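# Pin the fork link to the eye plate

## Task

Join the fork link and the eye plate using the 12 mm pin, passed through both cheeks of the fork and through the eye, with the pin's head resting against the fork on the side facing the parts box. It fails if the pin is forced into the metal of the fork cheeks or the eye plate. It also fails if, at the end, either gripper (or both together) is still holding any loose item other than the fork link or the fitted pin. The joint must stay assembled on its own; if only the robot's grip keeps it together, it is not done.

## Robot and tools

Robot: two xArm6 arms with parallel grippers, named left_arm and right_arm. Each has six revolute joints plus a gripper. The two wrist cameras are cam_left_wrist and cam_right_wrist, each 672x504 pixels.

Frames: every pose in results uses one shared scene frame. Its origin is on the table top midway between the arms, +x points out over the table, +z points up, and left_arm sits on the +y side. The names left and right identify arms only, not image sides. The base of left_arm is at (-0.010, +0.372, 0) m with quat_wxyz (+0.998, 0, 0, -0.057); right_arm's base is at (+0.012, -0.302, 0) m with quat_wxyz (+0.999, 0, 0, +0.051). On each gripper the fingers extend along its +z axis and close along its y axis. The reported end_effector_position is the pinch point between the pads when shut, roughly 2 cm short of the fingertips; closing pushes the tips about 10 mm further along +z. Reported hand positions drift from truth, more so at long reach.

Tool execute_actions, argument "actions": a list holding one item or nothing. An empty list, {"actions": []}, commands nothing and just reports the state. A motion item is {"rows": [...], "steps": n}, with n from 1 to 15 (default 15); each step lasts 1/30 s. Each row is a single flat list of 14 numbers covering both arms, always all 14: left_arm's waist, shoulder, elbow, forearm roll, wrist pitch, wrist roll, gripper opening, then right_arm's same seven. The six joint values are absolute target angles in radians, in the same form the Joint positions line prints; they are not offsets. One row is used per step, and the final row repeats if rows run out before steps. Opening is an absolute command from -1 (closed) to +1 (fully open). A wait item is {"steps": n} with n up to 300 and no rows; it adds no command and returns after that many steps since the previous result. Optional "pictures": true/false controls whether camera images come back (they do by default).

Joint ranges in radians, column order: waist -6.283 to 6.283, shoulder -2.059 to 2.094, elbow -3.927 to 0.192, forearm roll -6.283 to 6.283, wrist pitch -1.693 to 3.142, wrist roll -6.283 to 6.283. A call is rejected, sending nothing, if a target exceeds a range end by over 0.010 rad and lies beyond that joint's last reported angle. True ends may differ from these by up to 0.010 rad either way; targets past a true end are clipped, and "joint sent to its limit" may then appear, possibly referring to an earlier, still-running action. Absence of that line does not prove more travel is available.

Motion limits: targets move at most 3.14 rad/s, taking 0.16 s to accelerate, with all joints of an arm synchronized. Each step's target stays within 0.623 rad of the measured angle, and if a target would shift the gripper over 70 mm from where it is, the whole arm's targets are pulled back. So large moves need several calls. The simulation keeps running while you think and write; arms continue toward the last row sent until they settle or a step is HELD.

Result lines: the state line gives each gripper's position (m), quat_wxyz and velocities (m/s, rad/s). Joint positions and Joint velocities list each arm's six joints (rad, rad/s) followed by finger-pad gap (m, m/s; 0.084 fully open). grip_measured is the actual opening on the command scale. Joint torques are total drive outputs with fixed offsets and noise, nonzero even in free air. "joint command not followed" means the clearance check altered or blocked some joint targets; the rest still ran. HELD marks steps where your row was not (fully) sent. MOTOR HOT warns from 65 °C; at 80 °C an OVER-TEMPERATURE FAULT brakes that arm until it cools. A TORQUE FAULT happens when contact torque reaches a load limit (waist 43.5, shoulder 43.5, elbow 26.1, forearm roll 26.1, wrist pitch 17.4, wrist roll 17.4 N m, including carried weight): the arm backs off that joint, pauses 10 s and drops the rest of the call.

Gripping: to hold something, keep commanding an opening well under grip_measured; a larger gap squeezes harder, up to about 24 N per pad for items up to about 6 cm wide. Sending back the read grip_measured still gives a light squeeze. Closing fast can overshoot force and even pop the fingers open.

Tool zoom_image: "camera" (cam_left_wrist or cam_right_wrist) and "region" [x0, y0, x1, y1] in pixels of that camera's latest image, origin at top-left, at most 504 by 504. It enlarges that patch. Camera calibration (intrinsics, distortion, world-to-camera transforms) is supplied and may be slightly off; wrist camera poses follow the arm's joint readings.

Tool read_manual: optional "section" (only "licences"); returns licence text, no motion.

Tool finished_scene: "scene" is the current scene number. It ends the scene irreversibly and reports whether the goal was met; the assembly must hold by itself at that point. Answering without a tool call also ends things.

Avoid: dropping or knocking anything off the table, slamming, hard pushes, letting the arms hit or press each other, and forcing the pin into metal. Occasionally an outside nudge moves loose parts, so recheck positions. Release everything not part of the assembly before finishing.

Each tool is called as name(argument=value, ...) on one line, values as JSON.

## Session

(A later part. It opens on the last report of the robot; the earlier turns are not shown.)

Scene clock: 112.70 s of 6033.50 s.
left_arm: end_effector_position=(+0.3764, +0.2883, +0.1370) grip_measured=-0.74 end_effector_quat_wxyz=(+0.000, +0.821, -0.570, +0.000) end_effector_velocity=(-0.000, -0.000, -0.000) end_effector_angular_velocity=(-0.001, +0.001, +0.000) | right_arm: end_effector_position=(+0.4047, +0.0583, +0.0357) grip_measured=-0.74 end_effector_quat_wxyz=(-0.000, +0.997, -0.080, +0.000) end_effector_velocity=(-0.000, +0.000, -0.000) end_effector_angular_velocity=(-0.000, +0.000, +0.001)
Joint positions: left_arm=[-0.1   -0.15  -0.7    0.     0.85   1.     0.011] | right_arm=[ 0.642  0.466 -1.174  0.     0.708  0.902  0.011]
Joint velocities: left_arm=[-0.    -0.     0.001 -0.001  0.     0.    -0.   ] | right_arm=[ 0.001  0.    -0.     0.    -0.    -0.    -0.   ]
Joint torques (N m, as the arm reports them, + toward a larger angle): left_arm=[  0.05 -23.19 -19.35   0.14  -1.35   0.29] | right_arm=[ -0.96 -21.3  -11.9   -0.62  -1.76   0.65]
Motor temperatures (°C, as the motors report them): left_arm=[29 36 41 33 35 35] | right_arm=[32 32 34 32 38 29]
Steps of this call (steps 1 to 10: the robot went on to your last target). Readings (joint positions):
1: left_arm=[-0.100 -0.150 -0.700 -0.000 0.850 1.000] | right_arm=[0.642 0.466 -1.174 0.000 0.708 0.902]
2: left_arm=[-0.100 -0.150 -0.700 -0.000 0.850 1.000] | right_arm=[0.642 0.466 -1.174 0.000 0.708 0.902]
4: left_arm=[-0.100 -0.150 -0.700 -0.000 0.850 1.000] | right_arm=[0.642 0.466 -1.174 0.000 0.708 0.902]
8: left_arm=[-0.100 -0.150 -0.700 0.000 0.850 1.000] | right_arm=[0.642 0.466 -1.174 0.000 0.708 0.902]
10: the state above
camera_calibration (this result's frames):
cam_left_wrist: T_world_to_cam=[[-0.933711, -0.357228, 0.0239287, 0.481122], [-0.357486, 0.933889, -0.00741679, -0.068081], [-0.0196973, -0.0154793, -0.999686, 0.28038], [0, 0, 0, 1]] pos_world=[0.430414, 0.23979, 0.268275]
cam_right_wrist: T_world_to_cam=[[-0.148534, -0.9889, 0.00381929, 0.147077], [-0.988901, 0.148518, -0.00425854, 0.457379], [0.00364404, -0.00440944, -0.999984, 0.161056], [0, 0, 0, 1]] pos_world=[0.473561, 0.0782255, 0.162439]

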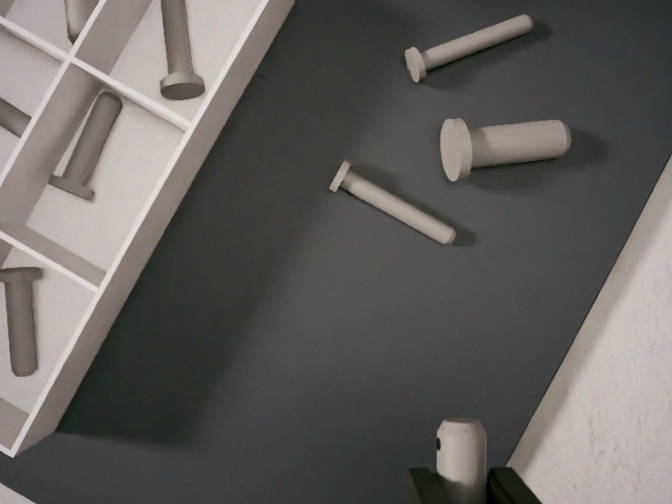

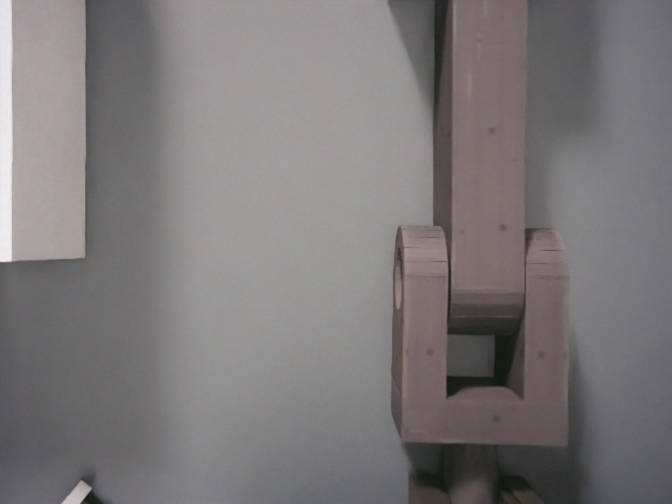

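execute_actions(actions=[{"rows":[[-0.1,-0.15,-0.7,0,0.85,1.0,-1,0.6414,0.4665,-1.1741,0,0.7077,0.902,-0.3]],"steps":10}], pictures=false)

execute_actions(actions=[{"rows":[[-0.1,-0.15,-0.7,0,0.85,1.0,-1,0.6414,0.32,-1.2,0,0.88,0.902,-0.3]]}], pictures=false)

execute_actions(actions=[{"rows":[[-0.2,0.1,-1.05,0,0.95,1.351,-1,0.3,0.0,-0.85,0,0.85,0.5,-0.3]]}], pictures=false)

execute_actions(actions=[{"rows":[[-0.3527,0.25,-1.2,-0.116,0.93,1.351,-1,0.3,0.0,-0.85,0,0.85,0.5,-0.3]]}], pictures=false)

execute_actions(actions=[{"rows":[[-0.3527,0.431,-1.1955,-0.116,0.7395,1.351,-1,0.3,0.0,-0.85,0,0.85,0.5,-0.3]]}], pictures=false)

execute_actions(actions=[{"rows":[[-0.3527,0.474,-1.1895,-0.116,0.6905,1.351,-1,0.3,0.0,-0.85,0,0.85,0.5,-0.3]]}], pictures=false)

execute_actions(actions=[{"steps":20}])

Scene clock: 132.63 s of 6033.50 s.
left_arm: end_effector_position=(+0.3764, +0.2883, +0.1370) grip_measured=-0.74 end_effector_quat_wxyz=(+0.000, +0.821, -0.570, +0.000) end_effector_velocity=(-0.000, +0.000, -0.001) end_effector_angular_velocity=(+0.000, +0.001, +0.000) | right_arm: end_effector_position=(+0.4047, +0.0581, +0.0356) grip_measured=-0.32 end_effector_quat_wxyz=(+0.000, +0.997, -0.080, -0.000) end_effector_velocity=(-0.000, +0.000, +0.001) end_effector_angular_velocity=(-0.000, +0.001, +0.001)
Joint positions: left_arm=[-0.1   -0.15  -0.7   -0.     0.85   1.     0.011] | right_arm=[ 0.641  0.467 -1.174 -0.     0.708  0.902  0.03 ]
Joint velocities: left_arm=[ 0.     0.     0.001  0.    -0.    -0.001 -0.   ] | right_arm=[ 0.001 -0.001 -0.001  0.001  0.003 -0.     0.   ]
Joint torques (N m, as the arm reports them, + toward a larger angle): left_arm=[ -0.37 -22.89 -19.25   0.36  -1.25   0.37] | right_arm=[ -0.36 -21.41 -11.77  -0.29  -1.61   0.7 ]
Motor temperatures (°C, as the motors report them): left_arm=[29 36 41 33 35 35] | right_arm=[32 32 34 32 38 29]
Steps of this call (steps 1 to 15: the robot went on to your last target; steps 16 to 90: nothing new was sent; then 16.60 s passed at rest; steps 91 to 100: all 10 steps of this action). Readings (joint positions):
91: left_arm=[-0.100 -0.150 -0.700 -0.000 0.850 1.000] | right_arm=[0.641 0.466 -1.174 -0.000 0.708 0.902]
92: left_arm=[-0.100 -0.150 -0.700 -0.000 0.850 1.000] | right_arm=[0.641 0.467 -1.174 -0.000 0.708 0.902]
94: left_arm=[-0.100 -0.150 -0.700 -0.000 0.850 1.000] | right_arm=[0.641 0.467 -1.174 -0.000 0.708 0.902]
98: left_arm=[-0.100 -0.150 -0.700 -0.000 0.850 1.000] | right_arm=[0.641 0.467 -1.174 -0.000 0.708 0.902]
100: the state above

Scene clock: 133.13 s of 6033.50 s.
left_arm: end_effector_position=(+0.3764, +0.2883, +0.1370) grip_measured=-0.74 end_effector_quat_wxyz=(+0.000, +0.821, -0.570, +0.000) end_effector_velocity=(-0.000, +0.000, -0.000) end_effector_angular_velocity=(+0.000, +0.000, -0.001) | right_arm: end_effector_position=(+0.4012, +0.0550, +0.1074) grip_measured=-0.32 end_effector_quat_wxyz=(+0.002, +0.997, -0.080, -0.001) end_effector_velocity=(+0.002, +0.001, +0.014) end_effector_angular_velocity=(+0.006, -0.007, -0.002)
Joint positions: left_arm=[-0.1   -0.15  -0.7    0.     0.85   1.     0.011] | right_arm=[ 0.641  0.324 -1.197  0.     0.878  0.902  0.03 ]
Joint velocities: left_arm=[ 0.    -0.     0.001  0.    -0.     0.    -0.   ] | right_arm=[-0.002 -0.021 -0.013 -0.     0.025  0.     0.   ]
Joint torques (N m, as the arm reports them, + toward a larger angle): left_arm=[ -0.56 -23.   -19.26   0.21  -1.36   0.23] | right_arm=[ -0.15 -20.37 -13.31  -0.23  -1.63   0.57]
Motor temperatures (°C, as the motors report them): left_arm=[29 36 41 33 35 35] | right_arm=[32 32 34 32 38 29]
Steps of this call (steps 1 to 15: all 15 steps of this action). Readings (joint positions):
1: left_arm=[-0.100 -0.150 -0.700 -0.000 0.850 1.000] | right_arm=[0.641 0.466 -1.174 -0.000 0.708 0.902]
2: left_arm=[-0.100 -0.150 -0.700 -0.000 0.850 1.000] | right_arm=[0.641 0.464 -1.174 -0.000 0.713 0.902]
4: left_arm=[-0.100 -0.150 -0.700 0.000 0.850 1.000] | right_arm=[0.641 0.433 -1.175 0.000 0.757 0.902]
8: left_arm=[-0.100 -0.150 -0.700 -0.000 0.850 1.000] | right_arm=[0.641 0.339 -1.203 -0.000 0.847 0.902]
15: the state above

Scene clock: 133.63 s of 6033.50 s.
left_arm: end_effector_position=(+0.4460, +0.2257, +0.1562) grip_measured=-0.74 end_effector_quat_wxyz=(+0.000, +0.678, -0.735, -0.001) end_effector_velocity=(+0.018, -0.017, +0.006) end_effector_angular_velocity=(+0.000, +0.000, -0.134) | right_arm: end_effector_position=(+0.4183, -0.1103, +0.1311) grip_measured=-0.32 end_effector_quat_wxyz=(+0.000, +0.999, -0.054, +0.000) end_effector_velocity=(-0.029, -0.257, +0.019) end_effector_angular_velocity=(-0.001, +0.002, +0.056)
Joint positions: left_arm=[-0.197  0.093 -1.039  0.     0.947  1.34   0.011] | right_arm=[ 0.34   0.039 -0.893 -0.     0.854  0.55   0.03 ]
Joint velocities: left_arm=[-0.022  0.063 -0.098  0.001  0.035  0.111 -0.   ] | right_arm=[-0.489 -0.459  0.491 -0.001 -0.03  -0.545 -0.   ]
Joint torques (N m, as the arm reports them, + toward a larger angle): left_arm=[  0.1  -32.43 -19.64   0.49  -1.37   0.39] | right_arm=[  7.16 -10.88 -14.58  -0.16  -1.69   1.11]
Motor temperatures (°C, as the motors report them): left_arm=[29 36 41 33 35 35] | right_arm=[32 32 34 32 38 29]
Steps of this call (steps 1 to 15: all 15 steps of this action). Readings (joint positions):
1: left_arm=[-0.100 -0.150 -0.700 0.000 0.850 1.000] | right_arm=[0.641 0.323 -1.198 0.000 0.878 0.902]
2: left_arm=[-0.101 -0.147 -0.704 0.000 0.852 1.006] | right_arm=[0.638 0.319 -1.194 0.000 0.878 0.896]
4: left_arm=[-0.113 -0.117 -0.745 0.000 0.866 1.051] | right_arm=[0.607 0.288 -1.160 0.000 0.874 0.855]
8: left_arm=[-0.164 0.009 -0.925 -0.000 0.913 1.223] | right_arm=[0.506 0.195 -1.061 -0.000 0.867 0.743]
15: the state above

Scene clock: 134.13 s of 6033.50 s.
left_arm: end_effector_position=(+0.4538, +0.1210, +0.1447) grip_measured=-0.74 end_effector_quat_wxyz=(+0.037, +0.642, -0.766, +0.029) end_effector_velocity=(+0.003, -0.018, +0.002) end_effector_angular_velocity=(-0.022, -0.006, -0.010) | right_arm: end_effector_position=(+0.4150, -0.1310, +0.1321) grip_measured=-0.32 end_effector_quat_wxyz=(+0.000, +0.999, -0.049, -0.000) end_effector_velocity=(-0.000, -0.002, -0.001) end_effector_angular_velocity=(-0.000, +0.001, -0.000)
Joint positions: left_arm=[-0.349  0.247 -1.197 -0.114  0.93   1.351  0.011] | right_arm=[ 0.301  0.001 -0.85   0.     0.85   0.5    0.03 ]
Joint velocities: left_arm=[-0.022  0.022 -0.034 -0.021 -0.004  0.001 -0.   ] | right_arm=[-0.003 -0.001  0.003  0.    -0.001 -0.003  0.   ]
Joint torques (N m, as the arm reports them, + toward a larger angle): left_arm=[  0.24 -35.53 -19.78   0.06  -1.38   0.29] | right_arm=[ -0.01 -14.94 -12.75  -0.24  -1.51   0.62]
Motor temperatures (°C, as the motors report them): left_arm=[29 36 41 33 35 35] | right_arm=[32 32 34 32 38 29]
Steps of this call (steps 1 to 15: all 15 steps of this action). Readings (joint positions):
1: left_arm=[-0.198 0.095 -1.042 -0.000 0.948 1.343] | right_arm=[0.327 0.026 -0.879 -0.000 0.853 0.535]
2: left_arm=[-0.202 0.100 -1.048 -0.004 0.948 1.345] | right_arm=[0.319 0.018 -0.870 -0.000 0.852 0.525]
4: left_arm=[-0.236 0.135 -1.086 -0.031 0.943 1.347] | right_arm=[0.310 0.009 -0.860 0.000 0.851 0.512]
8: left_arm=[-0.319 0.216 -1.164 -0.089 0.934 1.350] | right_arm=[0.303 0.003 -0.853 0.000 0.850 0.503]
15: the state above

Scene clock: 134.63 s of 6033.50 s.
left_arm: end_effector_position=(+0.4710, +0.1155, +0.0640) grip_measured=-0.74 end_effector_quat_wxyz=(+0.030, +0.647, -0.761, +0.030) end_effector_velocity=(+0.007, -0.003, -0.005) end_effector_angular_velocity=(-0.007, -0.022, +0.002) | right_arm: end_effector_position=(+0.4150, -0.1314, +0.1322) grip_measured=-0.32 end_effector_quat_wxyz=(+0.000, +0.999, -0.049, -0.000) end_effector_velocity=(+0.000, +0.001, +0.000) end_effector_angular_velocity=(+0.001, -0.001, +0.001)
Joint positions: left_arm=[-0.353  0.426 -1.198 -0.116  0.742  1.351  0.011] | right_arm=[ 0.3   0.   -0.85  0.    0.85  0.5   0.03]
Joint velocities: left_arm=[-0.001  0.019 -0.006  0.    -0.036 -0.001  0.   ] | right_arm=[ 0.002 -0.     0.    -0.    -0.001  0.    -0.   ]
Joint torques (N m, as the arm reports them, + toward a larger angle): left_arm=[ -0.45 -37.3  -17.43   0.48  -1.24   0.18] | right_arm=[ -0.03 -14.87 -12.49  -0.37  -1.65   0.56]
Motor temperatures (°C, as the motors report them): left_arm=[29 36 41 33 35 35] | right_arm=[32 32 34 32 38 29]
Steps of this call (steps 1 to 15: all 15 steps of this action). Readings (joint positions):
1: left_arm=[-0.350 0.247 -1.198 -0.114 0.930 1.351] | right_arm=[0.301 0.000 -0.850 0.000 0.850 0.500]
2: left_arm=[-0.350 0.251 -1.199 -0.115 0.925 1.351] | right_arm=[0.300 0.000 -0.850 0.000 0.850 0.500]
4: left_arm=[-0.351 0.285 -1.204 -0.115 0.882 1.351] | right_arm=[0.300 0.000 -0.850 0.000 0.850 0.500]
8: left_arm=[-0.352 0.398 -1.190 -0.116 0.782 1.351] | right_arm=[0.300 0.000 -0.850 0.000 0.850 0.500]
15: the state above

Scene clock: 135.13 s of 6033.50 s.
left_arm: end_effector_position=(+0.4710, +0.1170, +0.0398) grip_measured=-0.74 end_effector_quat_wxyz=(+0.028, +0.649, -0.760, +0.028) end_effector_velocity=(-0.004, +0.002, -0.007) end_effector_angular_velocity=(+0.005, +0.010, -0.001) | right_arm: end_effector_position=(+0.4150, -0.1314, +0.1322) grip_measured=-0.32 end_effector_quat_wxyz=(+0.000, +0.999, -0.049, +0.000) end_effector_velocity=(+0.000, -0.001, +0.000) end_effector_angular_velocity=(-0.000, +0.001, -0.003)
Joint positions: left_arm=[-0.353  0.473 -1.19  -0.116  0.691  1.351  0.011] | right_arm=[ 0.3   0.   -0.85  0.    0.85  0.5   0.03]
Joint velocities: left_arm=[-0.     0.009  0.006 -0.001 -0.003  0.001  0.   ] | right_arm=[-0.003 -0.    -0.    -0.     0.001 -0.     0.   ]
Joint torques (N m, as the arm reports them, + toward a larger angle): left_arm=[ -0.35 -39.25 -18.12   0.2   -1.28   0.44] | right_arm=[  0.06 -15.05 -12.63  -0.34  -1.58   0.61]
Motor temperatures (°C, as the motors report them): left_arm=[29 36 41 33 35 35] | right_arm=[32 32 34 32 38 29]
Steps of this call (steps 1 to 15: all 15 steps of this action). Readings (joint positions):
1: left_arm=[-0.353 0.427 -1.198 -0.116 0.741 1.351] | right_arm=[0.300 0.000 -0.850 0.000 0.850 0.500]
2: left_arm=[-0.353 0.431 -1.197 -0.116 0.735 1.351] | right_arm=[0.300 0.000 -0.850 0.000 0.850 0.500]
4: left_arm=[-0.353 0.449 -1.196 -0.116 0.714 1.351] | right_arm=[0.300 0.000 -0.850 -0.000 0.850 0.500]
8: left_arm=[-0.353 0.471 -1.187 -0.116 0.697 1.351] | right_arm=[0.300 0.000 -0.850 -0.000 0.850 0.500]
15: the state above

Scene clock: 135.80 s of 6033.50 s.
left_arm: end_effector_position=(+0.4706, +0.1172, +0.0390) grip_measured=-0.74 end_effector_quat_wxyz=(+0.029, +0.649, -0.760, +0.027) end_effector_velocity=(+0.000, -0.000, +0.000) end_effector_angular_velocity=(-0.000, -0.000, +0.001) | right_arm: end_effector_position=(+0.4150, -0.1314, +0.1322) grip_measured=-0.32 end_effector_quat_wxyz=(+0.000, +0.999, -0.049, +0.000) end_effector_velocity=(-0.000, -0.001, -0.001) end_effector_angular_velocity=(-0.001, +0.003, -0.001)
Joint positions: left_arm=[-0.353  0.474 -1.19  -0.116  0.69   1.351  0.011] | right_arm=[ 0.3   0.   -0.85  0.    0.85  0.5   0.03]
Joint velocities: left_arm=[ 0.     0.    -0.001 -0.     0.    -0.    -0.   ] | right_arm=[-0.001  0.002 -0.     0.     0.001 -0.    -0.   ]
Joint torques (N m, as the arm reports them, + toward a larger angle): left_arm=[ -0.19 -39.23 -18.25   0.47  -1.45   0.23] | right_arm=[ -0.12 -15.02 -12.6   -0.16  -1.55   0.65]
Motor temperatures (°C, as the motors report them): left_arm=[29 36 41 33 35 35] | right_arm=[32 32 34 32 38 29]
Steps of this call (steps 1 to 15: the robot went on to your last target; steps 16 to 20: nothing new was sent). Readings (joint positions):
1: left_arm=[-0.353 0.473 -1.190 -0.116 0.691 1.351] | right_arm=[0.300 0.000 -0.850 0.000 0.850 0.500]
2: left_arm=[-0.353 0.473 -1.190 -0.116 0.691 1.351] | right_arm=[0.300 0.000 -0.850 0.000 0.850 0.500]
4: left_arm=[-0.353 0.474 -1.190 -0.116 0.691 1.351] | right_arm=[0.300 0.000 -0.850 -0.000 0.850 0.500]
8: left_arm=[-0.353 0.474 -1.190 -0.116 0.691 1.351] | right_arm=[0.300 0.000 -0.850 -0.000 0.850 0.500]
20: the state above
All arms were judged still, so your last target was given up. Only a new action makes them travel on or press farther. Fingers that are still opening or closing keep moving.
camera_calibration (this result's frames):
cam_left_wrist: T_world_to_cam=[[-0.988352, 0.150872, 0.0199532, 0.476654], [0.148638, 0.985124, -0.0862409, -0.116434], [-0.0326677, -0.0822706, -0.996074, 0.195413], [0, 0, 0, 1]] pos_world=[0.494792, 0.0588649, 0.175094]
cam_right_wrist: T_world_to_cam=[[-0.0884704, -0.996071, 0.00393581, -0.0651792], [-0.996071, 0.088454, -0.00418104, 0.49123], [0.00381648, -0.00429025, -0.999984, 0.256574], [0, 0, 0, 1]] pos_world=[0.482554, -0.107274, 0.25888]

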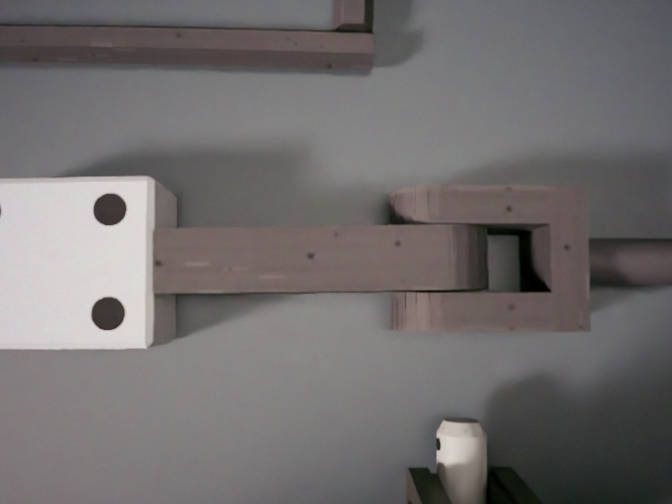

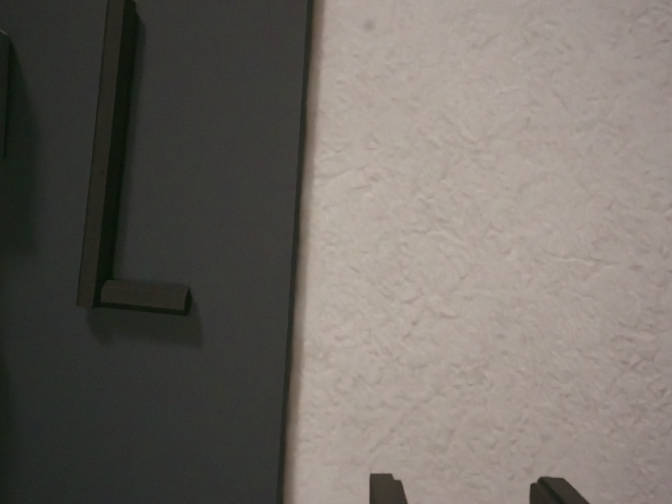

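execute_actions(actions=[{"rows":[[-0.3778,0.5024,-1.2389,-0.114,0.710,1.316,-1,0.3,0.0,-0.85,0,0.85,0.5,-0.3]]}], pictures=false)

execute_actions(actions=[{"steps":15}])

Scene clock: 143.33 s of 6033.50 s.
left_arm: end_effector_position=(+0.4736, +0.1000, +0.0400) grip_measured=-0.74 end_effector_quat_wxyz=(+0.029, +0.651, -0.758, +0.027) end_effector_velocity=(+0.001, -0.002, +0.001) end_effector_angular_velocity=(-0.001, -0.001, +0.002) | right_arm: end_effector_position=(+0.4150, -0.1314, +0.1322) grip_measured=-0.32 end_effector_quat_wxyz=(+0.000, +0.999, -0.049, +0.000) end_effector_velocity=(-0.000, -0.000, -0.000) end_effector_angular_velocity=(-0.001, +0.002, -0.001)
Joint positions: left_arm=[-0.377  0.502 -1.238 -0.114  0.71   1.316  0.011] | right_arm=[ 0.3  -0.   -0.85 -0.    0.85  0.5   0.03]
Joint velocities: left_arm=[-0.002  0.003 -0.006  0.     0.002 -0.004 -0.   ] | right_arm=[-0.001  0.     0.     0.     0.002 -0.    -0.   ]
Joint torques (N m, as the arm reports them, + toward a larger angle): left_arm=[ -0.42 -39.99 -18.17   0.42  -1.31   0.19] | right_arm=[ -0.17 -15.05 -12.73  -0.32  -1.6    0.53]
Motor temperatures (°C, as the motors report them): left_arm=[29 37 41 33 35 35] | right_arm=[32 32 34 32 38 29]
Steps of this call (steps 1 to 90: nothing new was sent; then 4.03 s passed at rest; steps 91 to 105: all 15 steps of this action). Readings (joint positions):
91: left_arm=[-0.353 0.474 -1.190 -0.116 0.691 1.351] | right_arm=[0.300 0.000 -0.850 0.000 0.850 0.500]
92: left_arm=[-0.354 0.476 -1.194 -0.116 0.693 1.347] | right_arm=[0.300 -0.000 -0.850 0.000 0.850 0.500]
94: left_arm=[-0.365 0.489 -1.215 -0.115 0.701 1.333] | right_arm=[0.300 -0.000 -0.850 -0.000 0.850 0.500]
98: left_arm=[-0.376 0.500 -1.234 -0.114 0.708 1.320] | right_arm=[0.300 -0.000 -0.850 -0.000 0.850 0.500]
105: the state above

Scene clock: 143.83 s of 6033.50 s.
left_arm: end_effector_position=(+0.4737, +0.0997, +0.0400) grip_measured=-0.74 end_effector_quat_wxyz=(+0.029, +0.651, -0.758, +0.027) end_effector_velocity=(-0.000, +0.000, +0.000) end_effector_angular_velocity=(+0.001, -0.000, +0.001) | right_arm: end_effector_position=(+0.4150, -0.1314, +0.1322) grip_measured=-0.32 end_effector_quat_wxyz=(+0.000, +0.999, -0.049, +0.000) end_effector_velocity=(-0.000, -0.000, -0.001) end_effector_angular_velocity=(-0.001, +0.001, +0.000)
Joint positions: left_arm=[-0.378  0.502 -1.239 -0.114  0.71   1.316  0.011] | right_arm=[ 0.3  -0.   -0.85  0.    0.85  0.5   0.03]
Joint velocities: left_arm=[-0.    -0.     0.     0.001  0.    -0.001  0.   ] | right_arm=[-0.     0.002  0.    -0.    -0.001 -0.    -0.   ]
Joint torques (N m, as the arm reports them, + toward a larger angle): left_arm=[ -0.46 -40.17 -18.02   0.49  -1.38   0.37] | right_arm=[ -0.04 -15.25 -12.7   -0.37  -1.56   0.58]
Motor temperatures (°C, as the motors report them): left_arm=[29 37 41 33 35 35] | right_arm=[32 32 34 32 38 29]
Steps of this call (steps 1 to 15: the robot went on to your last target). Readings (joint positions):
1: left_arm=[-0.377 0.502 -1.238 -0.114 0.710 1.316] | right_arm=[0.300 -0.000 -0.850 0.000 0.850 0.500]
2: left_arm=[-0.378 0.502 -1.239 -0.114 0.710 1.316] | right_arm=[0.300 0.000 -0.850 -0.000 0.850 0.500]
4: left_arm=[-0.378 0.502 -1.239 -0.114 0.710 1.316] | right_arm=[0.300 0.000 -0.850 0.000 0.850 0.500]
8: left_arm=[-0.378 0.502 -1.239 -0.114 0.710 1.316] | right_arm=[0.300 -0.000 -0.850 0.000 0.850 0.500]
15: the state above
All arms were judged still, so your last target was given up. Only a new action makes them travel on or press farther. Fingers that are still opening or closing keep moving.
camera_calibration (this result's frames):
cam_left_wrist: T_world_to_cam=[[-0.989327, 0.144141, 0.0213213, 0.483387], [0.141784, 0.986049, -0.0872013, -0.096388], [-0.0335931, -0.0832476, -0.995963, 0.195594], [0, 0, 0, 1]] pos_world=[0.498465, 0.04165, 0.176093]
cam_right_wrist: T_world_to_cam=[[-0.0884706, -0.996071, 0.00393566, -0.065179], [-0.996071, 0.0884541, -0.00418136, 0.49123], [0.0038168, -0.00429012, -0.999984, 0.256574], [0, 0, 0, 1]] pos_world=[0.482554, -0.107274, 0.258881]

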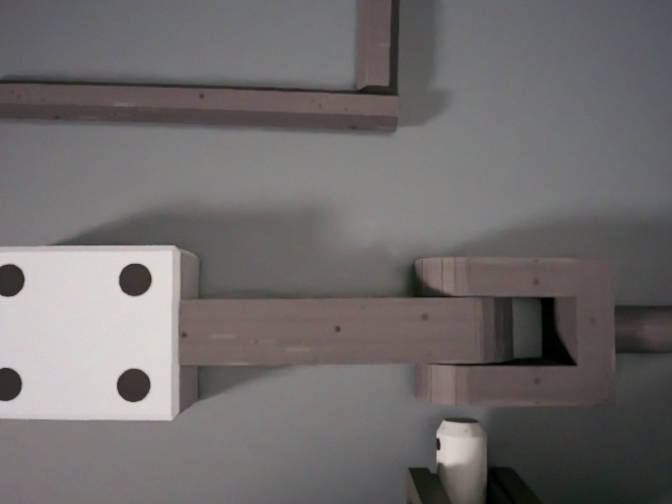

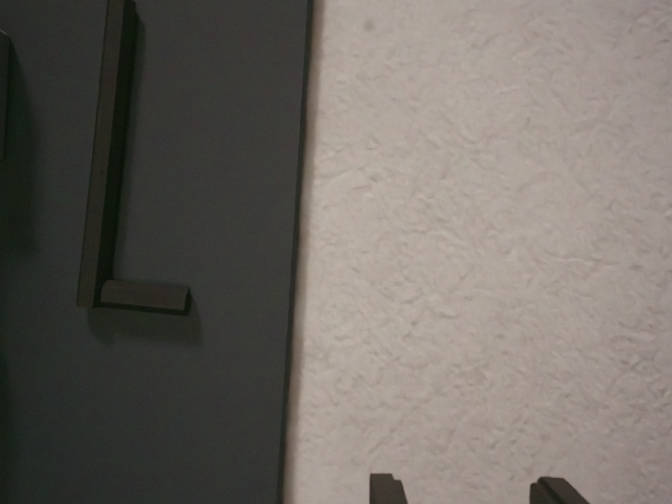

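execute_actions(actions=[{"rows":[[-0.3783,0.5006,-1.236,-0.114,0.7089,1.3155,-1,0.3,0.0,-0.85,0,0.85,0.5,-0.3],[-0.3783,0.5006,-1.236,-0.114,0.7089,1.3155,-1,0.3,0.0,-0.85,0,0.85,0.5,-0.3],[-0.3817,0.5025,-1.2391,-0.114,0.71,1.3121,-1,0.3,0.0,-0.85,0,0.85,0.5,-0.3],[-0.3817,0.5025,-1.2391,-0.114,0.71,1.3121,-1,0.3,0.0,-0.85,0,0.85,0.5,-0.3],[-0.3817,0.5025,-1.2391,-0.114,0.71,1.3121,-1,0.3,0.0,-0.85,0,0.85,0.5,-0.3],[-0.3851,0.5044,-1.2422,-0.114,0.7111,1.3087,-1,0.3,0.0,-0.85,0,0.85,0.5,-0.3],[-0.3851,0.5044,-1.2422,-0.114,0.7111,1.3087,-1,0.3,0.0,-0.85,0,0.85,0.5,-0.3],[-0.3851,0.5044,-1.2422,-0.114,0.7111,1.3087,-1,0.3,0.0,-0.85,0,0.85,0.5,-0.3],[-0.3885,0.5063,-1.2453,-0.114,0.7122,1.3053,-1,0.3,0.0,-0.85,0,0.85,0.5,-0.3],[-0.3885,0.5063,-1.2453,-0.114,0.7122,1.3053,-1,0.3,0.0,-0.85,0,0.85,0.5,-0.3],[-0.3885,0.5063,-1.2453,-0.114,0.7122,1.3053,-1,0.3,0.0,-0.85,0,0.85,0.5,-0.3],[-0.3919,0.5082,-1.2484,-0.114,0.7133,1.3019,-1,0.3,0.0,-0.85,0,0.85,0.5,-0.3]]}], pictures=false)

execute_actions(actions=[{"steps":10}], pictures=false)

Scene clock: 155.30 s of 6033.50 s.
left_arm: end_effector_position=(+0.4718, +0.0929, +0.0400) grip_measured=-0.74 end_effector_quat_wxyz=(+0.030, +0.651, -0.758, +0.027) end_effector_velocity=(-0.003, -0.013, -0.001) end_effector_angular_velocity=(+0.001, +0.003, -0.004) | right_arm: end_effector_position=(+0.4150, -0.1314, +0.1322) grip_measured=-0.32 end_effector_quat_wxyz=(+0.000, +0.999, -0.049, +0.000) end_effector_velocity=(+0.000, -0.001, +0.000) end_effector_angular_velocity=(+0.000, -0.001, -0.002)
Joint positions: left_arm=[-0.39   0.507 -1.247 -0.114  0.713  1.304  0.011] | right_arm=[ 0.3   0.   -0.85  0.    0.85  0.5   0.03]
Joint velocities: left_arm=[-0.024  0.013 -0.019  0.001  0.008 -0.021 -0.   ] | right_arm=[-0.002 -0.001 -0.    -0.     0.    -0.    -0.   ]
Joint torques (N m, as the arm reports them, + toward a larger angle): left_arm=[ -0.19 -40.25 -18.15   0.51  -1.28   0.37] | right_arm=[ -0.29 -15.05 -12.67  -0.5   -1.57   0.64]
Motor temperatures (°C, as the motors report them): left_arm=[29 37 41 33 35 35] | right_arm=[32 32 34 32 38 29]
Steps of this call (steps 1 to 90: nothing new was sent; then 7.97 s passed at rest; steps 91 to 105: all 15 steps of this action). Readings (joint positions):
91: left_arm=[-0.378 0.502 -1.239 -0.114 0.710 1.316] | right_arm=[0.300 0.000 -0.850 0.000 0.850 0.500]
92: left_arm=[-0.378 0.502 -1.238 -0.114 0.710 1.316] | right_arm=[0.300 -0.000 -0.850 -0.000 0.850 0.500]
94: left_arm=[-0.379 0.502 -1.238 -0.114 0.710 1.315] | right_arm=[0.300 -0.000 -0.850 -0.000 0.850 0.500]
98: left_arm=[-0.382 0.503 -1.240 -0.114 0.710 1.311] | right_arm=[0.300 0.000 -0.850 -0.000 0.850 0.500]
105: the state above

Scene clock: 155.63 s of 6033.50 s.
left_arm: end_effector_position=(+0.4716, +0.0920, +0.0399) grip_measured=-0.74 end_effector_quat_wxyz=(+0.030, +0.651, -0.758, +0.027) end_effector_velocity=(-0.000, -0.001, +0.000) end_effector_angular_velocity=(-0.000, +0.000, -0.000) | right_arm: end_effector_position=(+0.4150, -0.1314, +0.1322) grip_measured=-0.32 end_effector_quat_wxyz=(+0.000, +0.999, -0.049, +0.000) end_effector_velocity=(-0.001, +0.000, -0.000) end_effector_angular_velocity=(-0.001, +0.002, +0.001)
Joint positions: left_arm=[-0.392  0.508 -1.248 -0.114  0.713  1.302  0.011] | right_arm=[ 0.3   0.   -0.85  0.    0.85  0.5   0.03]
Joint velocities: left_arm=[-0.001  0.    -0.001 -0.     0.    -0.001  0.   ] | right_arm=[ 0.002  0.001 -0.     0.     0.001  0.     0.   ]
Joint torques (N m, as the arm reports them, + toward a larger angle): left_arm=[ -1.15 -41.37 -18.59   0.01  -1.44   0.39] | right_arm=[ -0.12 -14.91 -12.53  -0.36  -1.58   0.58]
Motor temperatures (°C, as the motors report them): left_arm=[29 37 41 33 35 35] | right_arm=[32 32 34 32 38 29]
Steps of this call (steps 1 to 10: the robot went on to your last target). Readings (joint positions):
1: left_arm=[-0.391 0.508 -1.247 -0.114 0.713 1.303] | right_arm=[0.300 -0.000 -0.850 0.000 0.850 0.500]
2: left_arm=[-0.391 0.508 -1.247 -0.114 0.713 1.303] | right_arm=[0.300 -0.000 -0.850 0.000 0.850 0.500]
4: left_arm=[-0.391 0.508 -1.248 -0.114 0.713 1.302] | right_arm=[0.300 0.000 -0.850 0.000 0.850 0.500]
8: left_arm=[-0.392 0.508 -1.248 -0.114 0.713 1.302] | right_arm=[0.300 0.000 -0.850 0.000 0.850 0.500]
10: the state above

execute_actions(actions=[{"rows":[[-0.3953,0.5101,-1.2515,-0.114,0.7144,1.2985,-1,0.3,0.0,-0.85,0,0.85,0.5,-0.3],[-0.3953,0.5101,-1.2515,-0.114,0.7144,1.2985,-1,0.3,0.0,-0.85,0,0.85,0.5,-0.3],[-0.3953,0.5101,-1.2515,-0.114,0.7144,1.2985,-1,0.3,0.0,-0.85,0,0.85,0.5,-0.3],[-0.3953,0.5101,-1.2515,-0.114,0.7144,1.2985,-1,0.3,0.0,-0.85,0,0.85,0.5,-0.3],[-0.3987,0.512,-1.2546,-0.114,0.7155,1.2951,-1,0.3,0.0,-0.85,0,0.85,0.5,-0.3],[-0.3987,0.512,-1.2546,-0.114,0.7155,1.2951,-1,0.3,0.0,-0.85,0,0.85,0.5,-0.3],[-0.3987,0.512,-1.2546,-0.114,0.7155,1.2951,-1,0.3,0.0,-0.85,0,0.85,0.5,-0.3],[-0.3987,0.512,-1.2546,-0.114,0.7155,1.2951,-1,0.3,0.0,-0.85,0,0.85,0.5,-0.3],[-0.4021,0.5139,-1.2577,-0.114,0.7166,1.2917,-1,0.3,0.0,-0.85,0,0.85,0.5,-0.3]]}])

Scene clock: 165.37 s of 6033.50 s.
left_arm: end_effector_position=(+0.4705, +0.0860, +0.0400) grip_measured=-0.74 end_effector_quat_wxyz=(+0.030, +0.651, -0.758, +0.027) end_effector_velocity=(-0.001, -0.002, -0.001) end_effector_angular_velocity=(+0.001, +0.003, +0.002) | right_arm: end_effector_position=(+0.4150, -0.1314, +0.1322) grip_measured=-0.32 end_effector_quat_wxyz=(+0.000, +0.999, -0.049, +0.000) end_effector_velocity=(+0.000, +0.001, +0.000) end_effector_angular_velocity=(+0.001, -0.001, +0.001)
Joint positions: left_arm=[-0.402  0.514 -1.257 -0.114  0.716  1.292  0.011] | right_arm=[ 0.3  -0.   -0.85  0.    0.85  0.5   0.03]
Joint velocities: left_arm=[-0.004  0.004 -0.003  0.     0.002 -0.006  0.   ] | right_arm=[ 0.001 -0.001  0.     0.    -0.001  0.    -0.   ]
Joint torques (N m, as the arm reports them, + toward a larger angle): left_arm=[ -0.49 -41.73 -19.46   0.19  -1.55   0.28] | right_arm=[ -0.11 -14.83 -12.6   -0.18  -1.5    0.61]
Motor temperatures (°C, as the motors report them): left_arm=[29 37 41 33 35 35] | right_arm=[32 32 34 32 38 29]
Steps of this call (steps 1 to 15: the robot went on to your last target; steps 16 to 90: nothing new was sent; then 6.23 s passed at rest; steps 91 to 105: all 15 steps of this action). Readings (joint positions):
91: left_arm=[-0.392 0.508 -1.248 -0.114 0.713 1.302] | right_arm=[0.300 0.000 -0.850 -0.000 0.850 0.500]
92: left_arm=[-0.392 0.509 -1.249 -0.114 0.714 1.301] | right_arm=[0.300 0.000 -0.850 0.000 0.850 0.500]
94: left_arm=[-0.394 0.509 -1.250 -0.114 0.714 1.300] | right_arm=[0.300 0.000 -0.850 -0.000 0.850 0.500]
98: left_arm=[-0.397 0.511 -1.253 -0.114 0.715 1.297] | right_arm=[0.300 0.000 -0.850 -0.000 0.850 0.500]
105: the state above
camera_calibration (this result's frames):
cam_left_wrist: T_world_to_cam=[[-0.989169, 0.144995, 0.0228172, 0.48196], [0.142483, 0.985877, -0.0880051, -0.0827156], [-0.0352552, -0.0838009, -0.995859, 0.195184], [0, 0, 0, 1]] pos_world=[0.495407, 0.0280222, 0.1761]
cam_right_wrist: T_world_to_cam=[[-0.0884706, -0.996071, 0.00393556, -0.065179], [-0.996071, 0.0884542, -0.00418144, 0.49123], [0.0038169, -0.00429003, -0.999984, 0.256574], [0, 0, 0, 1]] pos_world=[0.482554, -0.107274, 0.258881]

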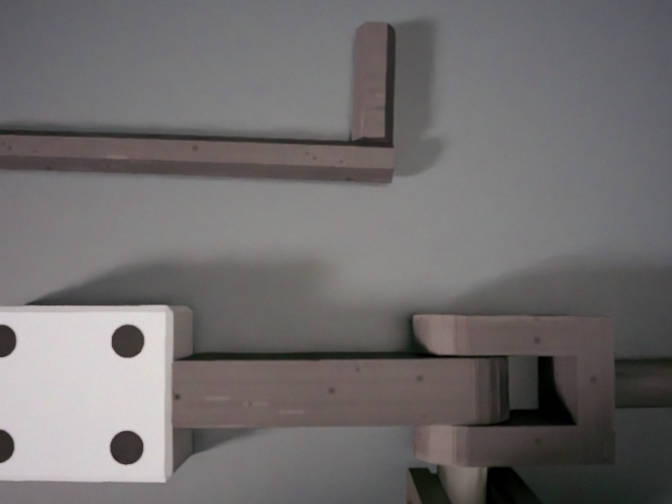

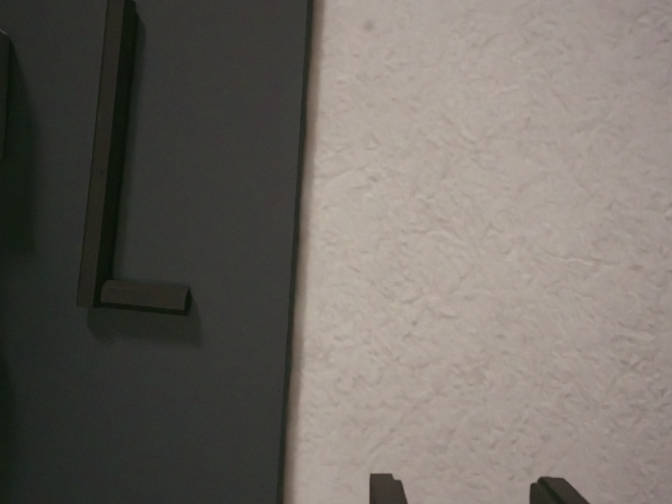

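execute_actions(actions=[{"rows":[[-0.4017,0.5155,-1.2602,-0.114,0.7176,1.292,-1,0.3,0.0,-0.85,0,0.85,0.5,-0.3]],"steps":12}], pictures=false)

execute_actions(actions=[{"rows":[[-0.4017,0.5155,-1.2602,-0.114,0.7176,1.292,-0.35,0.3,0.0,-0.85,0,0.85,0.5,-0.3]],"steps":10}], pictures=false)

execute_actions(actions=[{"rows":[[-0.3511,0.4898,-1.2112,-0.115,0.6965,1.3435,-0.35,0.3,0.0,-0.85,0,0.85,0.5,-0.3]]}], pictures=false)

execute_actions(actions=[{"steps":12}])

Scene clock: 175.17 s of 6033.50 s.
left_arm: end_effector_position=(+0.4711, +0.0857, +0.0401) grip_measured=-0.74 end_effector_quat_wxyz=(+0.030, +0.651, -0.758, +0.027) end_effector_velocity=(-0.000, +0.000, -0.000) end_effector_angular_velocity=(+0.000, +0.001, +0.001) | right_arm: end_effector_position=(+0.4150, -0.1314, +0.1322) grip_measured=-0.32 end_effector_quat_wxyz=(+0.000, +0.999, -0.049, +0.000) end_effector_velocity=(-0.000, +0.000, -0.001) end_effector_angular_velocity=(-0.001, +0.001, +0.001)
Joint positions: left_arm=[-0.402  0.515 -1.26  -0.114  0.718  1.292  0.011] | right_arm=[ 0.3  -0.   -0.85  0.    0.85  0.5   0.03]
Joint velocities: left_arm=[ 0.     0.001  0.    -0.     0.    -0.001 -0.   ] | right_arm=[ 0.     0.002 -0.    -0.    -0.001 -0.001 -0.   ]
Joint torques (N m, as the arm reports them, + toward a larger angle): left_arm=[ -0.23 -41.16 -19.13   0.1   -1.62   0.44] | right_arm=[ -0.28 -14.85 -12.68  -0.42  -1.61   0.58]
Motor temperatures (°C, as the motors report them): left_arm=[29 37 41 33 35 35] | right_arm=[32 32 34 32 38 29]
Steps of this call (steps 1 to 15: the robot went on to your last target; steps 16 to 90: nothing new was sent; then 6.40 s passed at rest; steps 91 to 102: all 12 steps of this action). Readings (joint positions):
91: left_arm=[-0.402 0.514 -1.258 -0.114 0.717 1.292] | right_arm=[0.300 -0.000 -0.850 -0.000 0.850 0.500]
92: left_arm=[-0.402 0.514 -1.258 -0.114 0.717 1.292] | right_arm=[0.300 -0.000 -0.850 0.000 0.850 0.500]
94: left_arm=[-0.402 0.515 -1.259 -0.114 0.717 1.292] | right_arm=[0.300 -0.000 -0.850 0.000 0.850 0.500]
98: left_arm=[-0.402 0.515 -1.260 -0.114 0.717 1.292] | right_arm=[0.300 -0.000 -0.850 0.000 0.850 0.500]
102: the state above

Scene clock: 175.50 s of 6033.50 s.
left_arm: end_effector_position=(+0.4712, +0.0857, +0.0402) grip_measured=-0.37 end_effector_quat_wxyz=(+0.030, +0.651, -0.758, +0.027) end_effector_velocity=(-0.002, +0.001, -0.003) end_effector_angular_velocity=(+0.004, +0.005, -0.001) | right_arm: end_effector_position=(+0.4150, -0.1314, +0.1322) grip_measured=-0.32 end_effector_quat_wxyz=(+0.000, +0.999, -0.049, +0.000) end_effector_velocity=(+0.001, -0.001, +0.000) end_effector_angular_velocity=(+0.001, -0.002, -0.002)
Joint positions: left_arm=[-0.402  0.515 -1.26  -0.114  0.717  1.292  0.028] | right_arm=[ 0.3   0.   -0.85 -0.    0.85  0.5   0.03]
Joint velocities: left_arm=[0.    0.003 0.003 0.001 0.001 0.    0.   ] | right_arm=[-0.002 -0.     0.     0.    -0.001 -0.    -0.   ]
Joint torques (N m, as the arm reports them, + toward a larger angle): left_arm=[ -0.24 -40.21 -17.98   0.17  -1.22   0.29] | right_arm=[ -0.15 -15.06 -12.53  -0.28  -1.57   0.58]
Motor temperatures (°C, as the motors report them): left_arm=[29 37 41 33 35 35] | right_arm=[32 32 34 32 38 29]
Steps of this call (steps 1 to 10: all 10 steps of this action). Readings (joint positions):
1: left_arm=[-0.402 0.515 -1.260 -0.114 0.717 1.292] | right_arm=[0.300 0.000 -0.850 0.000 0.850 0.500]
2: left_arm=[-0.402 0.515 -1.261 -0.114 0.717 1.292] | right_arm=[0.300 -0.000 -0.850 -0.000 0.850 0.500]
4: left_arm=[-0.402 0.515 -1.261 -0.114 0.717 1.292] | right_arm=[0.300 0.000 -0.850 0.000 0.850 0.500]
8: left_arm=[-0.402 0.515 -1.261 -0.114 0.717 1.292] | right_arm=[0.300 -0.000 -0.850 0.000 0.850 0.500]
10: the state above

Scene clock: 176.00 s of 6033.50 s.
left_arm: end_effector_position=(+0.4752, +0.1153, +0.0379) grip_measured=-0.37 end_effector_quat_wxyz=(+0.029, +0.652, -0.758, +0.027) end_effector_velocity=(+0.000, +0.003, -0.000) end_effector_angular_velocity=(-0.001, +0.000, +0.002) | right_arm: end_effector_position=(+0.4150, -0.1314, +0.1322) grip_measured=-0.32 end_effector_quat_wxyz=(+0.000, +0.999, -0.049, +0.000) end_effector_velocity=(-0.000, +0.000, +0.000) end_effector_angular_velocity=(-0.000, +0.000, +0.001)
Joint positions: left_arm=[-0.352  0.49  -1.212 -0.115  0.697  1.343  0.028] | right_arm=[ 0.3   0.   -0.85  0.    0.85  0.5   0.03]
Joint velocities: left_arm=[ 0.005 -0.002  0.004 -0.002 -0.002  0.005 -0.   ] | right_arm=[ 0.001 -0.001 -0.    -0.     0.002 -0.    -0.   ]
Joint torques (N m, as the arm reports them, + toward a larger angle): left_arm=[ -0.39 -39.59 -17.88   0.3   -1.41   0.21] | right_arm=[  0.02 -14.88 -12.65  -0.32  -1.64   0.6 ]
Motor temperatures (°C, as the motors report them): left_arm=[29 37 41 33 35 35] | right_arm=[32 32 34 32 38 29]
Steps of this call (steps 1 to 15: all 15 steps of this action). Readings (joint positions):
1: left_arm=[-0.401 0.515 -1.260 -0.114 0.717 1.292] | right_arm=[0.300 -0.000 -0.850 -0.000 0.850 0.500]
2: left_arm=[-0.398 0.513 -1.256 -0.114 0.715 1.298] | right_arm=[0.300 -0.000 -0.850 0.000 0.850 0.500]
4: left_arm=[-0.377 0.502 -1.235 -0.115 0.707 1.319] | right_arm=[0.300 0.000 -0.850 -0.000 0.850 0.500]
8: left_arm=[-0.355 0.492 -1.216 -0.115 0.699 1.338] | right_arm=[0.300 0.000 -0.850 -0.000 0.850 0.500]
15: the state above

Scene clock: 176.40 s of 6033.50 s.
left_arm: end_effector_position=(+0.4752, +0.1158, +0.0378) grip_measured=-0.37 end_effector_quat_wxyz=(+0.029, +0.652, -0.758, +0.027) end_effector_velocity=(+0.000, +0.000, -0.000) end_effector_angular_velocity=(+0.001, -0.000, +0.000) | right_arm: end_effector_position=(+0.4150, -0.1314, +0.1322) grip_measured=-0.32 end_effector_quat_wxyz=(+0.000, +0.999, -0.049, +0.000) end_effector_velocity=(+0.000, +0.001, +0.001) end_effector_angular_velocity=(+0.001, -0.003, +0.002)
Joint positions: left_arm=[-0.351  0.49  -1.211 -0.115  0.697  1.343  0.028] | right_arm=[ 0.3  -0.   -0.85  0.    0.85  0.5   0.03]
Joint velocities: left_arm=[ 0.     0.    -0.     0.001  0.    -0.001 -0.   ] | right_arm=[ 0.002 -0.002  0.     0.    -0.001  0.    -0.   ]
Joint torques (N m, as the arm reports them, + toward a larger angle): left_arm=[ -0.38 -39.55 -17.98   0.45  -1.27   0.31] | right_arm=[ -0.22 -14.88 -12.66  -0.37  -1.58   0.65]
Motor temperatures (°C, as the motors report them): left_arm=[29 37 41 33 35 35] | right_arm=[32 32 34 32 38 29]
Steps of this call (steps 1 to 12: the robot went on to your last target). Readings (joint positions):
1: left_arm=[-0.352 0.490 -1.212 -0.115 0.697 1.343] | right_arm=[0.300 0.000 -0.850 0.000 0.850 0.500]
2: left_arm=[-0.352 0.490 -1.212 -0.115 0.697 1.343] | right_arm=[0.300 -0.000 -0.850 -0.000 0.850 0.500]
4: left_arm=[-0.351 0.490 -1.211 -0.115 0.697 1.343] | right_arm=[0.300 0.000 -0.850 -0.000 0.850 0.500]
8: left_arm=[-0.351 0.490 -1.211 -0.115 0.697 1.343] | right_arm=[0.300 -0.000 -0.850 0.000 0.850 0.500]
12: the state above
camera_calibration (this result's frames):
cam_left_wrist: T_world_to_cam=[[-0.989489, 0.143138, 0.0205699, 0.482895], [0.140882, 0.986274, -0.0861152, -0.112233], [-0.0326139, -0.0823121, -0.996073, 0.194255], [0, 0, 0, 1]] pos_world=[0.499966, 0.0575619, 0.173894]
cam_right_wrist: T_world_to_cam=[[-0.0884708, -0.996071, 0.00393562, -0.0651789], [-0.996071, 0.0884543, -0.0041813, 0.49123], [0.00381675, -0.00429009, -0.999984, 0.256574], [0, 0, 0, 1]] pos_world=[0.482554, -0.107274, 0.258881]

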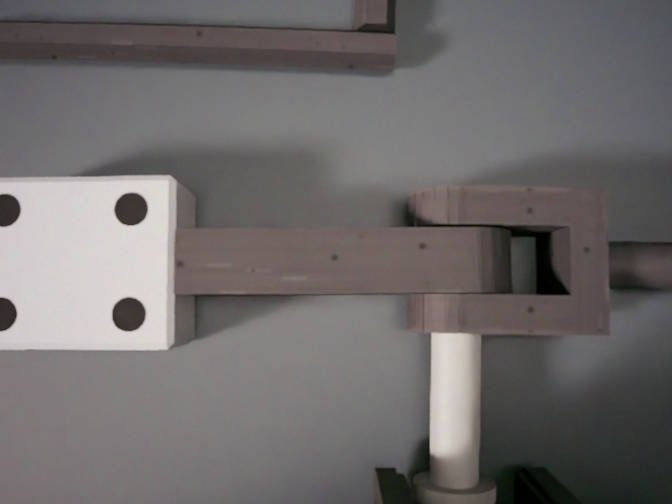

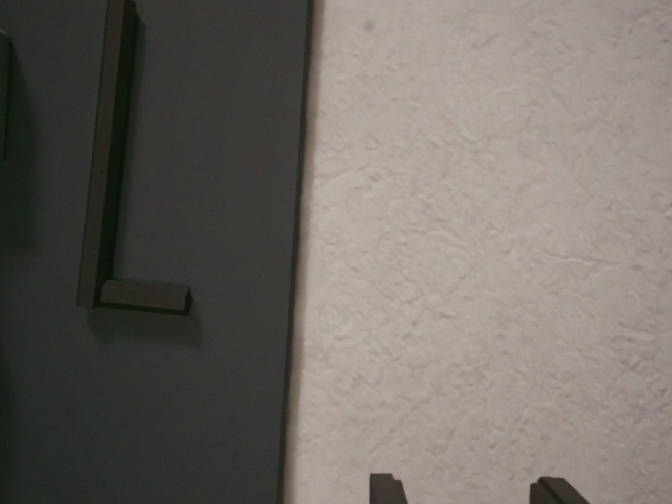

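execute_actions(actions=[{"rows":[[-0.3883,0.5093,-1.2466,-0.114,0.7105,1.3055,-0.35,0.3,0.0,-0.85,0,0.85,0.5,-0.3]]}], pictures=false)

execute_actions(actions=[{"rows":[[-0.3883,0.5093,-1.2466,-0.114,0.7105,1.3055,-0.35,0.3,0.0,-0.85,0,0.85,0.5,-0.3],[-0.3883,0.5093,-1.2466,-0.114,0.7105,1.3055,-0.35,0.3,0.0,-0.85,0,0.85,0.5,-0.3],[-0.3883,0.5093,-1.2466,-0.114,0.7105,1.3055,-0.5,0.3,0.0,-0.85,0,0.85,0.5,-0.3],[-0.3883,0.5093,-1.2466,-0.114,0.7105,1.3055,-0.6,0.3,0.0,-0.85,0,0.85,0.5,-0.3],[-0.3883,0.5093,-1.2466,-0.114,0.7105,1.3055,-0.65,0.3,0.0,-0.85,0,0.85,0.5,-0.3],[-0.3883,0.5093,-1.2466,-0.114,0.7105,1.3055,-0.7,0.3,0.0,-0.85,0,0.85,0.5,-0.3],[-0.3883,0.5093,-1.2466,-0.114,0.7105,1.3055,-0.75,0.3,0.0,-0.85,0,0.85,0.5,-0.3],[-0.3883,0.5093,-1.2466,-0.114,0.7105,1.3055,-0.9,0.3,0.0,-0.85,0,0.85,0.5,-0.3]]}])

Scene clock: 188.20 s of 6033.50 s.
left_arm: end_effector_position=(+0.4724, +0.0941, +0.0389) grip_measured=-0.37 end_effector_quat_wxyz=(+0.029, +0.651, -0.758, +0.027) end_effector_velocity=(-0.001, -0.002, -0.000) end_effector_angular_velocity=(-0.000, +0.001, +0.001) | right_arm: end_effector_position=(+0.4150, -0.1314, +0.1322) grip_measured=-0.32 end_effector_quat_wxyz=(+0.000, +0.999, -0.049, +0.000) end_effector_velocity=(+0.000, +0.000, +0.000) end_effector_angular_velocity=(+0.001, -0.001, +0.001)
Joint positions: left_arm=[-0.388  0.509 -1.246 -0.114  0.71   1.306  0.028] | right_arm=[ 0.3   0.   -0.85  0.    0.85  0.5   0.03]
Joint velocities: left_arm=[-0.003  0.001 -0.002 -0.001  0.001 -0.004  0.   ] | right_arm=[ 0.    -0.    -0.    -0.    -0.001 -0.     0.   ]
Joint torques (N m, as the arm reports them, + toward a larger angle): left_arm=[ -0.46 -40.29 -18.06   0.52  -1.28   0.43] | right_arm=[ -0.27 -15.02 -12.6   -0.31  -1.57   0.6 ]
Motor temperatures (°C, as the motors report them): left_arm=[29 37 41 33 35 35] | right_arm=[32 32 34 32 38 29]
Steps of this call (steps 1 to 15: the robot went on to your last target; steps 16 to 90: nothing new was sent; then 8.30 s passed at rest; steps 91 to 105: all 15 steps of this action). Readings (joint positions):
91: left_arm=[-0.351 0.490 -1.211 -0.115 0.697 1.343] | right_arm=[0.300 0.000 -0.850 0.000 0.850 0.500]
92: left_arm=[-0.354 0.492 -1.215 -0.115 0.699 1.338] | right_arm=[0.300 -0.000 -0.850 0.000 0.850 0.500]
94: left_arm=[-0.371 0.501 -1.231 -0.114 0.704 1.323] | right_arm=[0.300 -0.000 -0.850 -0.000 0.850 0.500]
98: left_arm=[-0.386 0.507 -1.243 -0.114 0.709 1.310] | right_arm=[0.300 -0.000 -0.850 0.000 0.850 0.500]
105: the state above

Scene clock: 188.70 s of 6033.50 s.
left_arm: end_effector_position=(+0.4724, +0.0939, +0.0390) grip_measured=-0.58 end_effector_quat_wxyz=(+0.029, +0.651, -0.758, +0.027) end_effector_velocity=(+0.000, -0.000, +0.000) end_effector_angular_velocity=(-0.000, -0.001, -0.000) | right_arm: end_effector_position=(+0.4150, -0.1314, +0.1322) grip_measured=-0.32 end_effector_quat_wxyz=(+0.000, +0.999, -0.049, +0.000) end_effector_velocity=(+0.000, +0.000, +0.000) end_effector_angular_velocity=(+0.001, -0.002, +0.001)
Joint positions: left_arm=[-0.388  0.509 -1.247 -0.114  0.71   1.306  0.019] | right_arm=[ 0.3   0.   -0.85 -0.    0.85  0.5   0.03]
Joint velocities: left_arm=[-0.    -0.    -0.001 -0.     0.     0.     0.   ] | right_arm=[ 0.    -0.001  0.    -0.    -0.002 -0.     0.   ]
Joint torques (N m, as the arm reports them, + toward a larger angle): left_arm=[ -1.06 -40.04 -17.93   0.27  -1.37   0.28] | right_arm=[ -0.01 -14.91 -12.71  -0.24  -1.68   0.62]
Motor temperatures (°C, as the motors report them): left_arm=[29 37 41 33 35 35] | right_arm=[32 32 34 32 38 29]
Steps of this call (steps 1 to 15: all 15 steps of this action). Readings (joint positions):
1: left_arm=[-0.388 0.509 -1.246 -0.114 0.710 1.306] | right_arm=[0.300 0.000 -0.850 -0.000 0.850 0.500]
2: left_arm=[-0.388 0.509 -1.246 -0.114 0.710 1.306] | right_arm=[0.300 -0.000 -0.850 -0.000 0.850 0.500]
4: left_arm=[-0.388 0.509 -1.246 -0.114 0.710 1.306] | right_arm=[0.300 -0.000 -0.850 -0.000 0.850 0.500]
8: left_arm=[-0.388 0.509 -1.247 -0.114 0.710 1.306] | right_arm=[0.300 0.000 -0.850 -0.000 0.850 0.500]
15: the state above
camera_calibration (this result's frames):
cam_left_wrist: T_world_to_cam=[[-0.989325, 0.144084, 0.0217964, 0.482989], [0.141682, 0.98605, -0.0873579, -0.0904763], [-0.0340792, -0.0833372, -0.995939, 0.194314], [0, 0, 0, 1]] pos_world=[0.497274, 0.0358168, 0.175094]
cam_right_wrist: T_world_to_cam=[[-0.0884706, -0.996071, 0.0039357, -0.0651791], [-0.996071, 0.0884541, -0.00418134, 0.49123], [0.00381679, -0.00429016, -0.999984, 0.256574], [0, 0, 0, 1]] pos_world=[0.482554, -0.107274, 0.25888]

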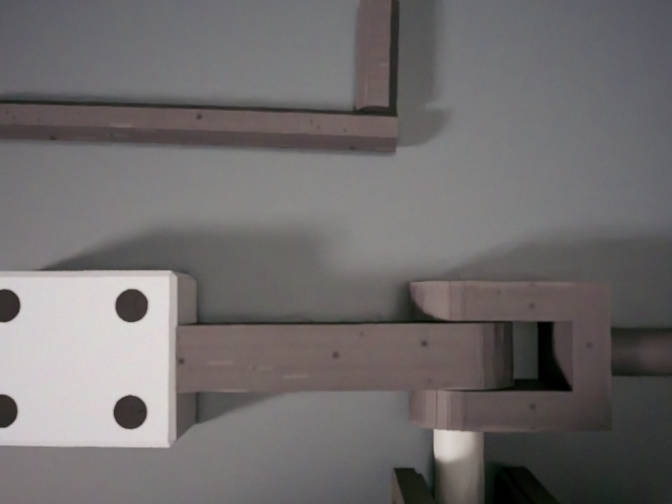

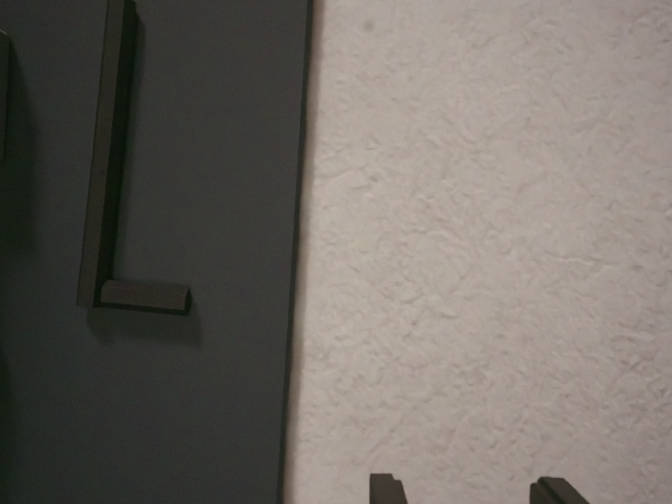

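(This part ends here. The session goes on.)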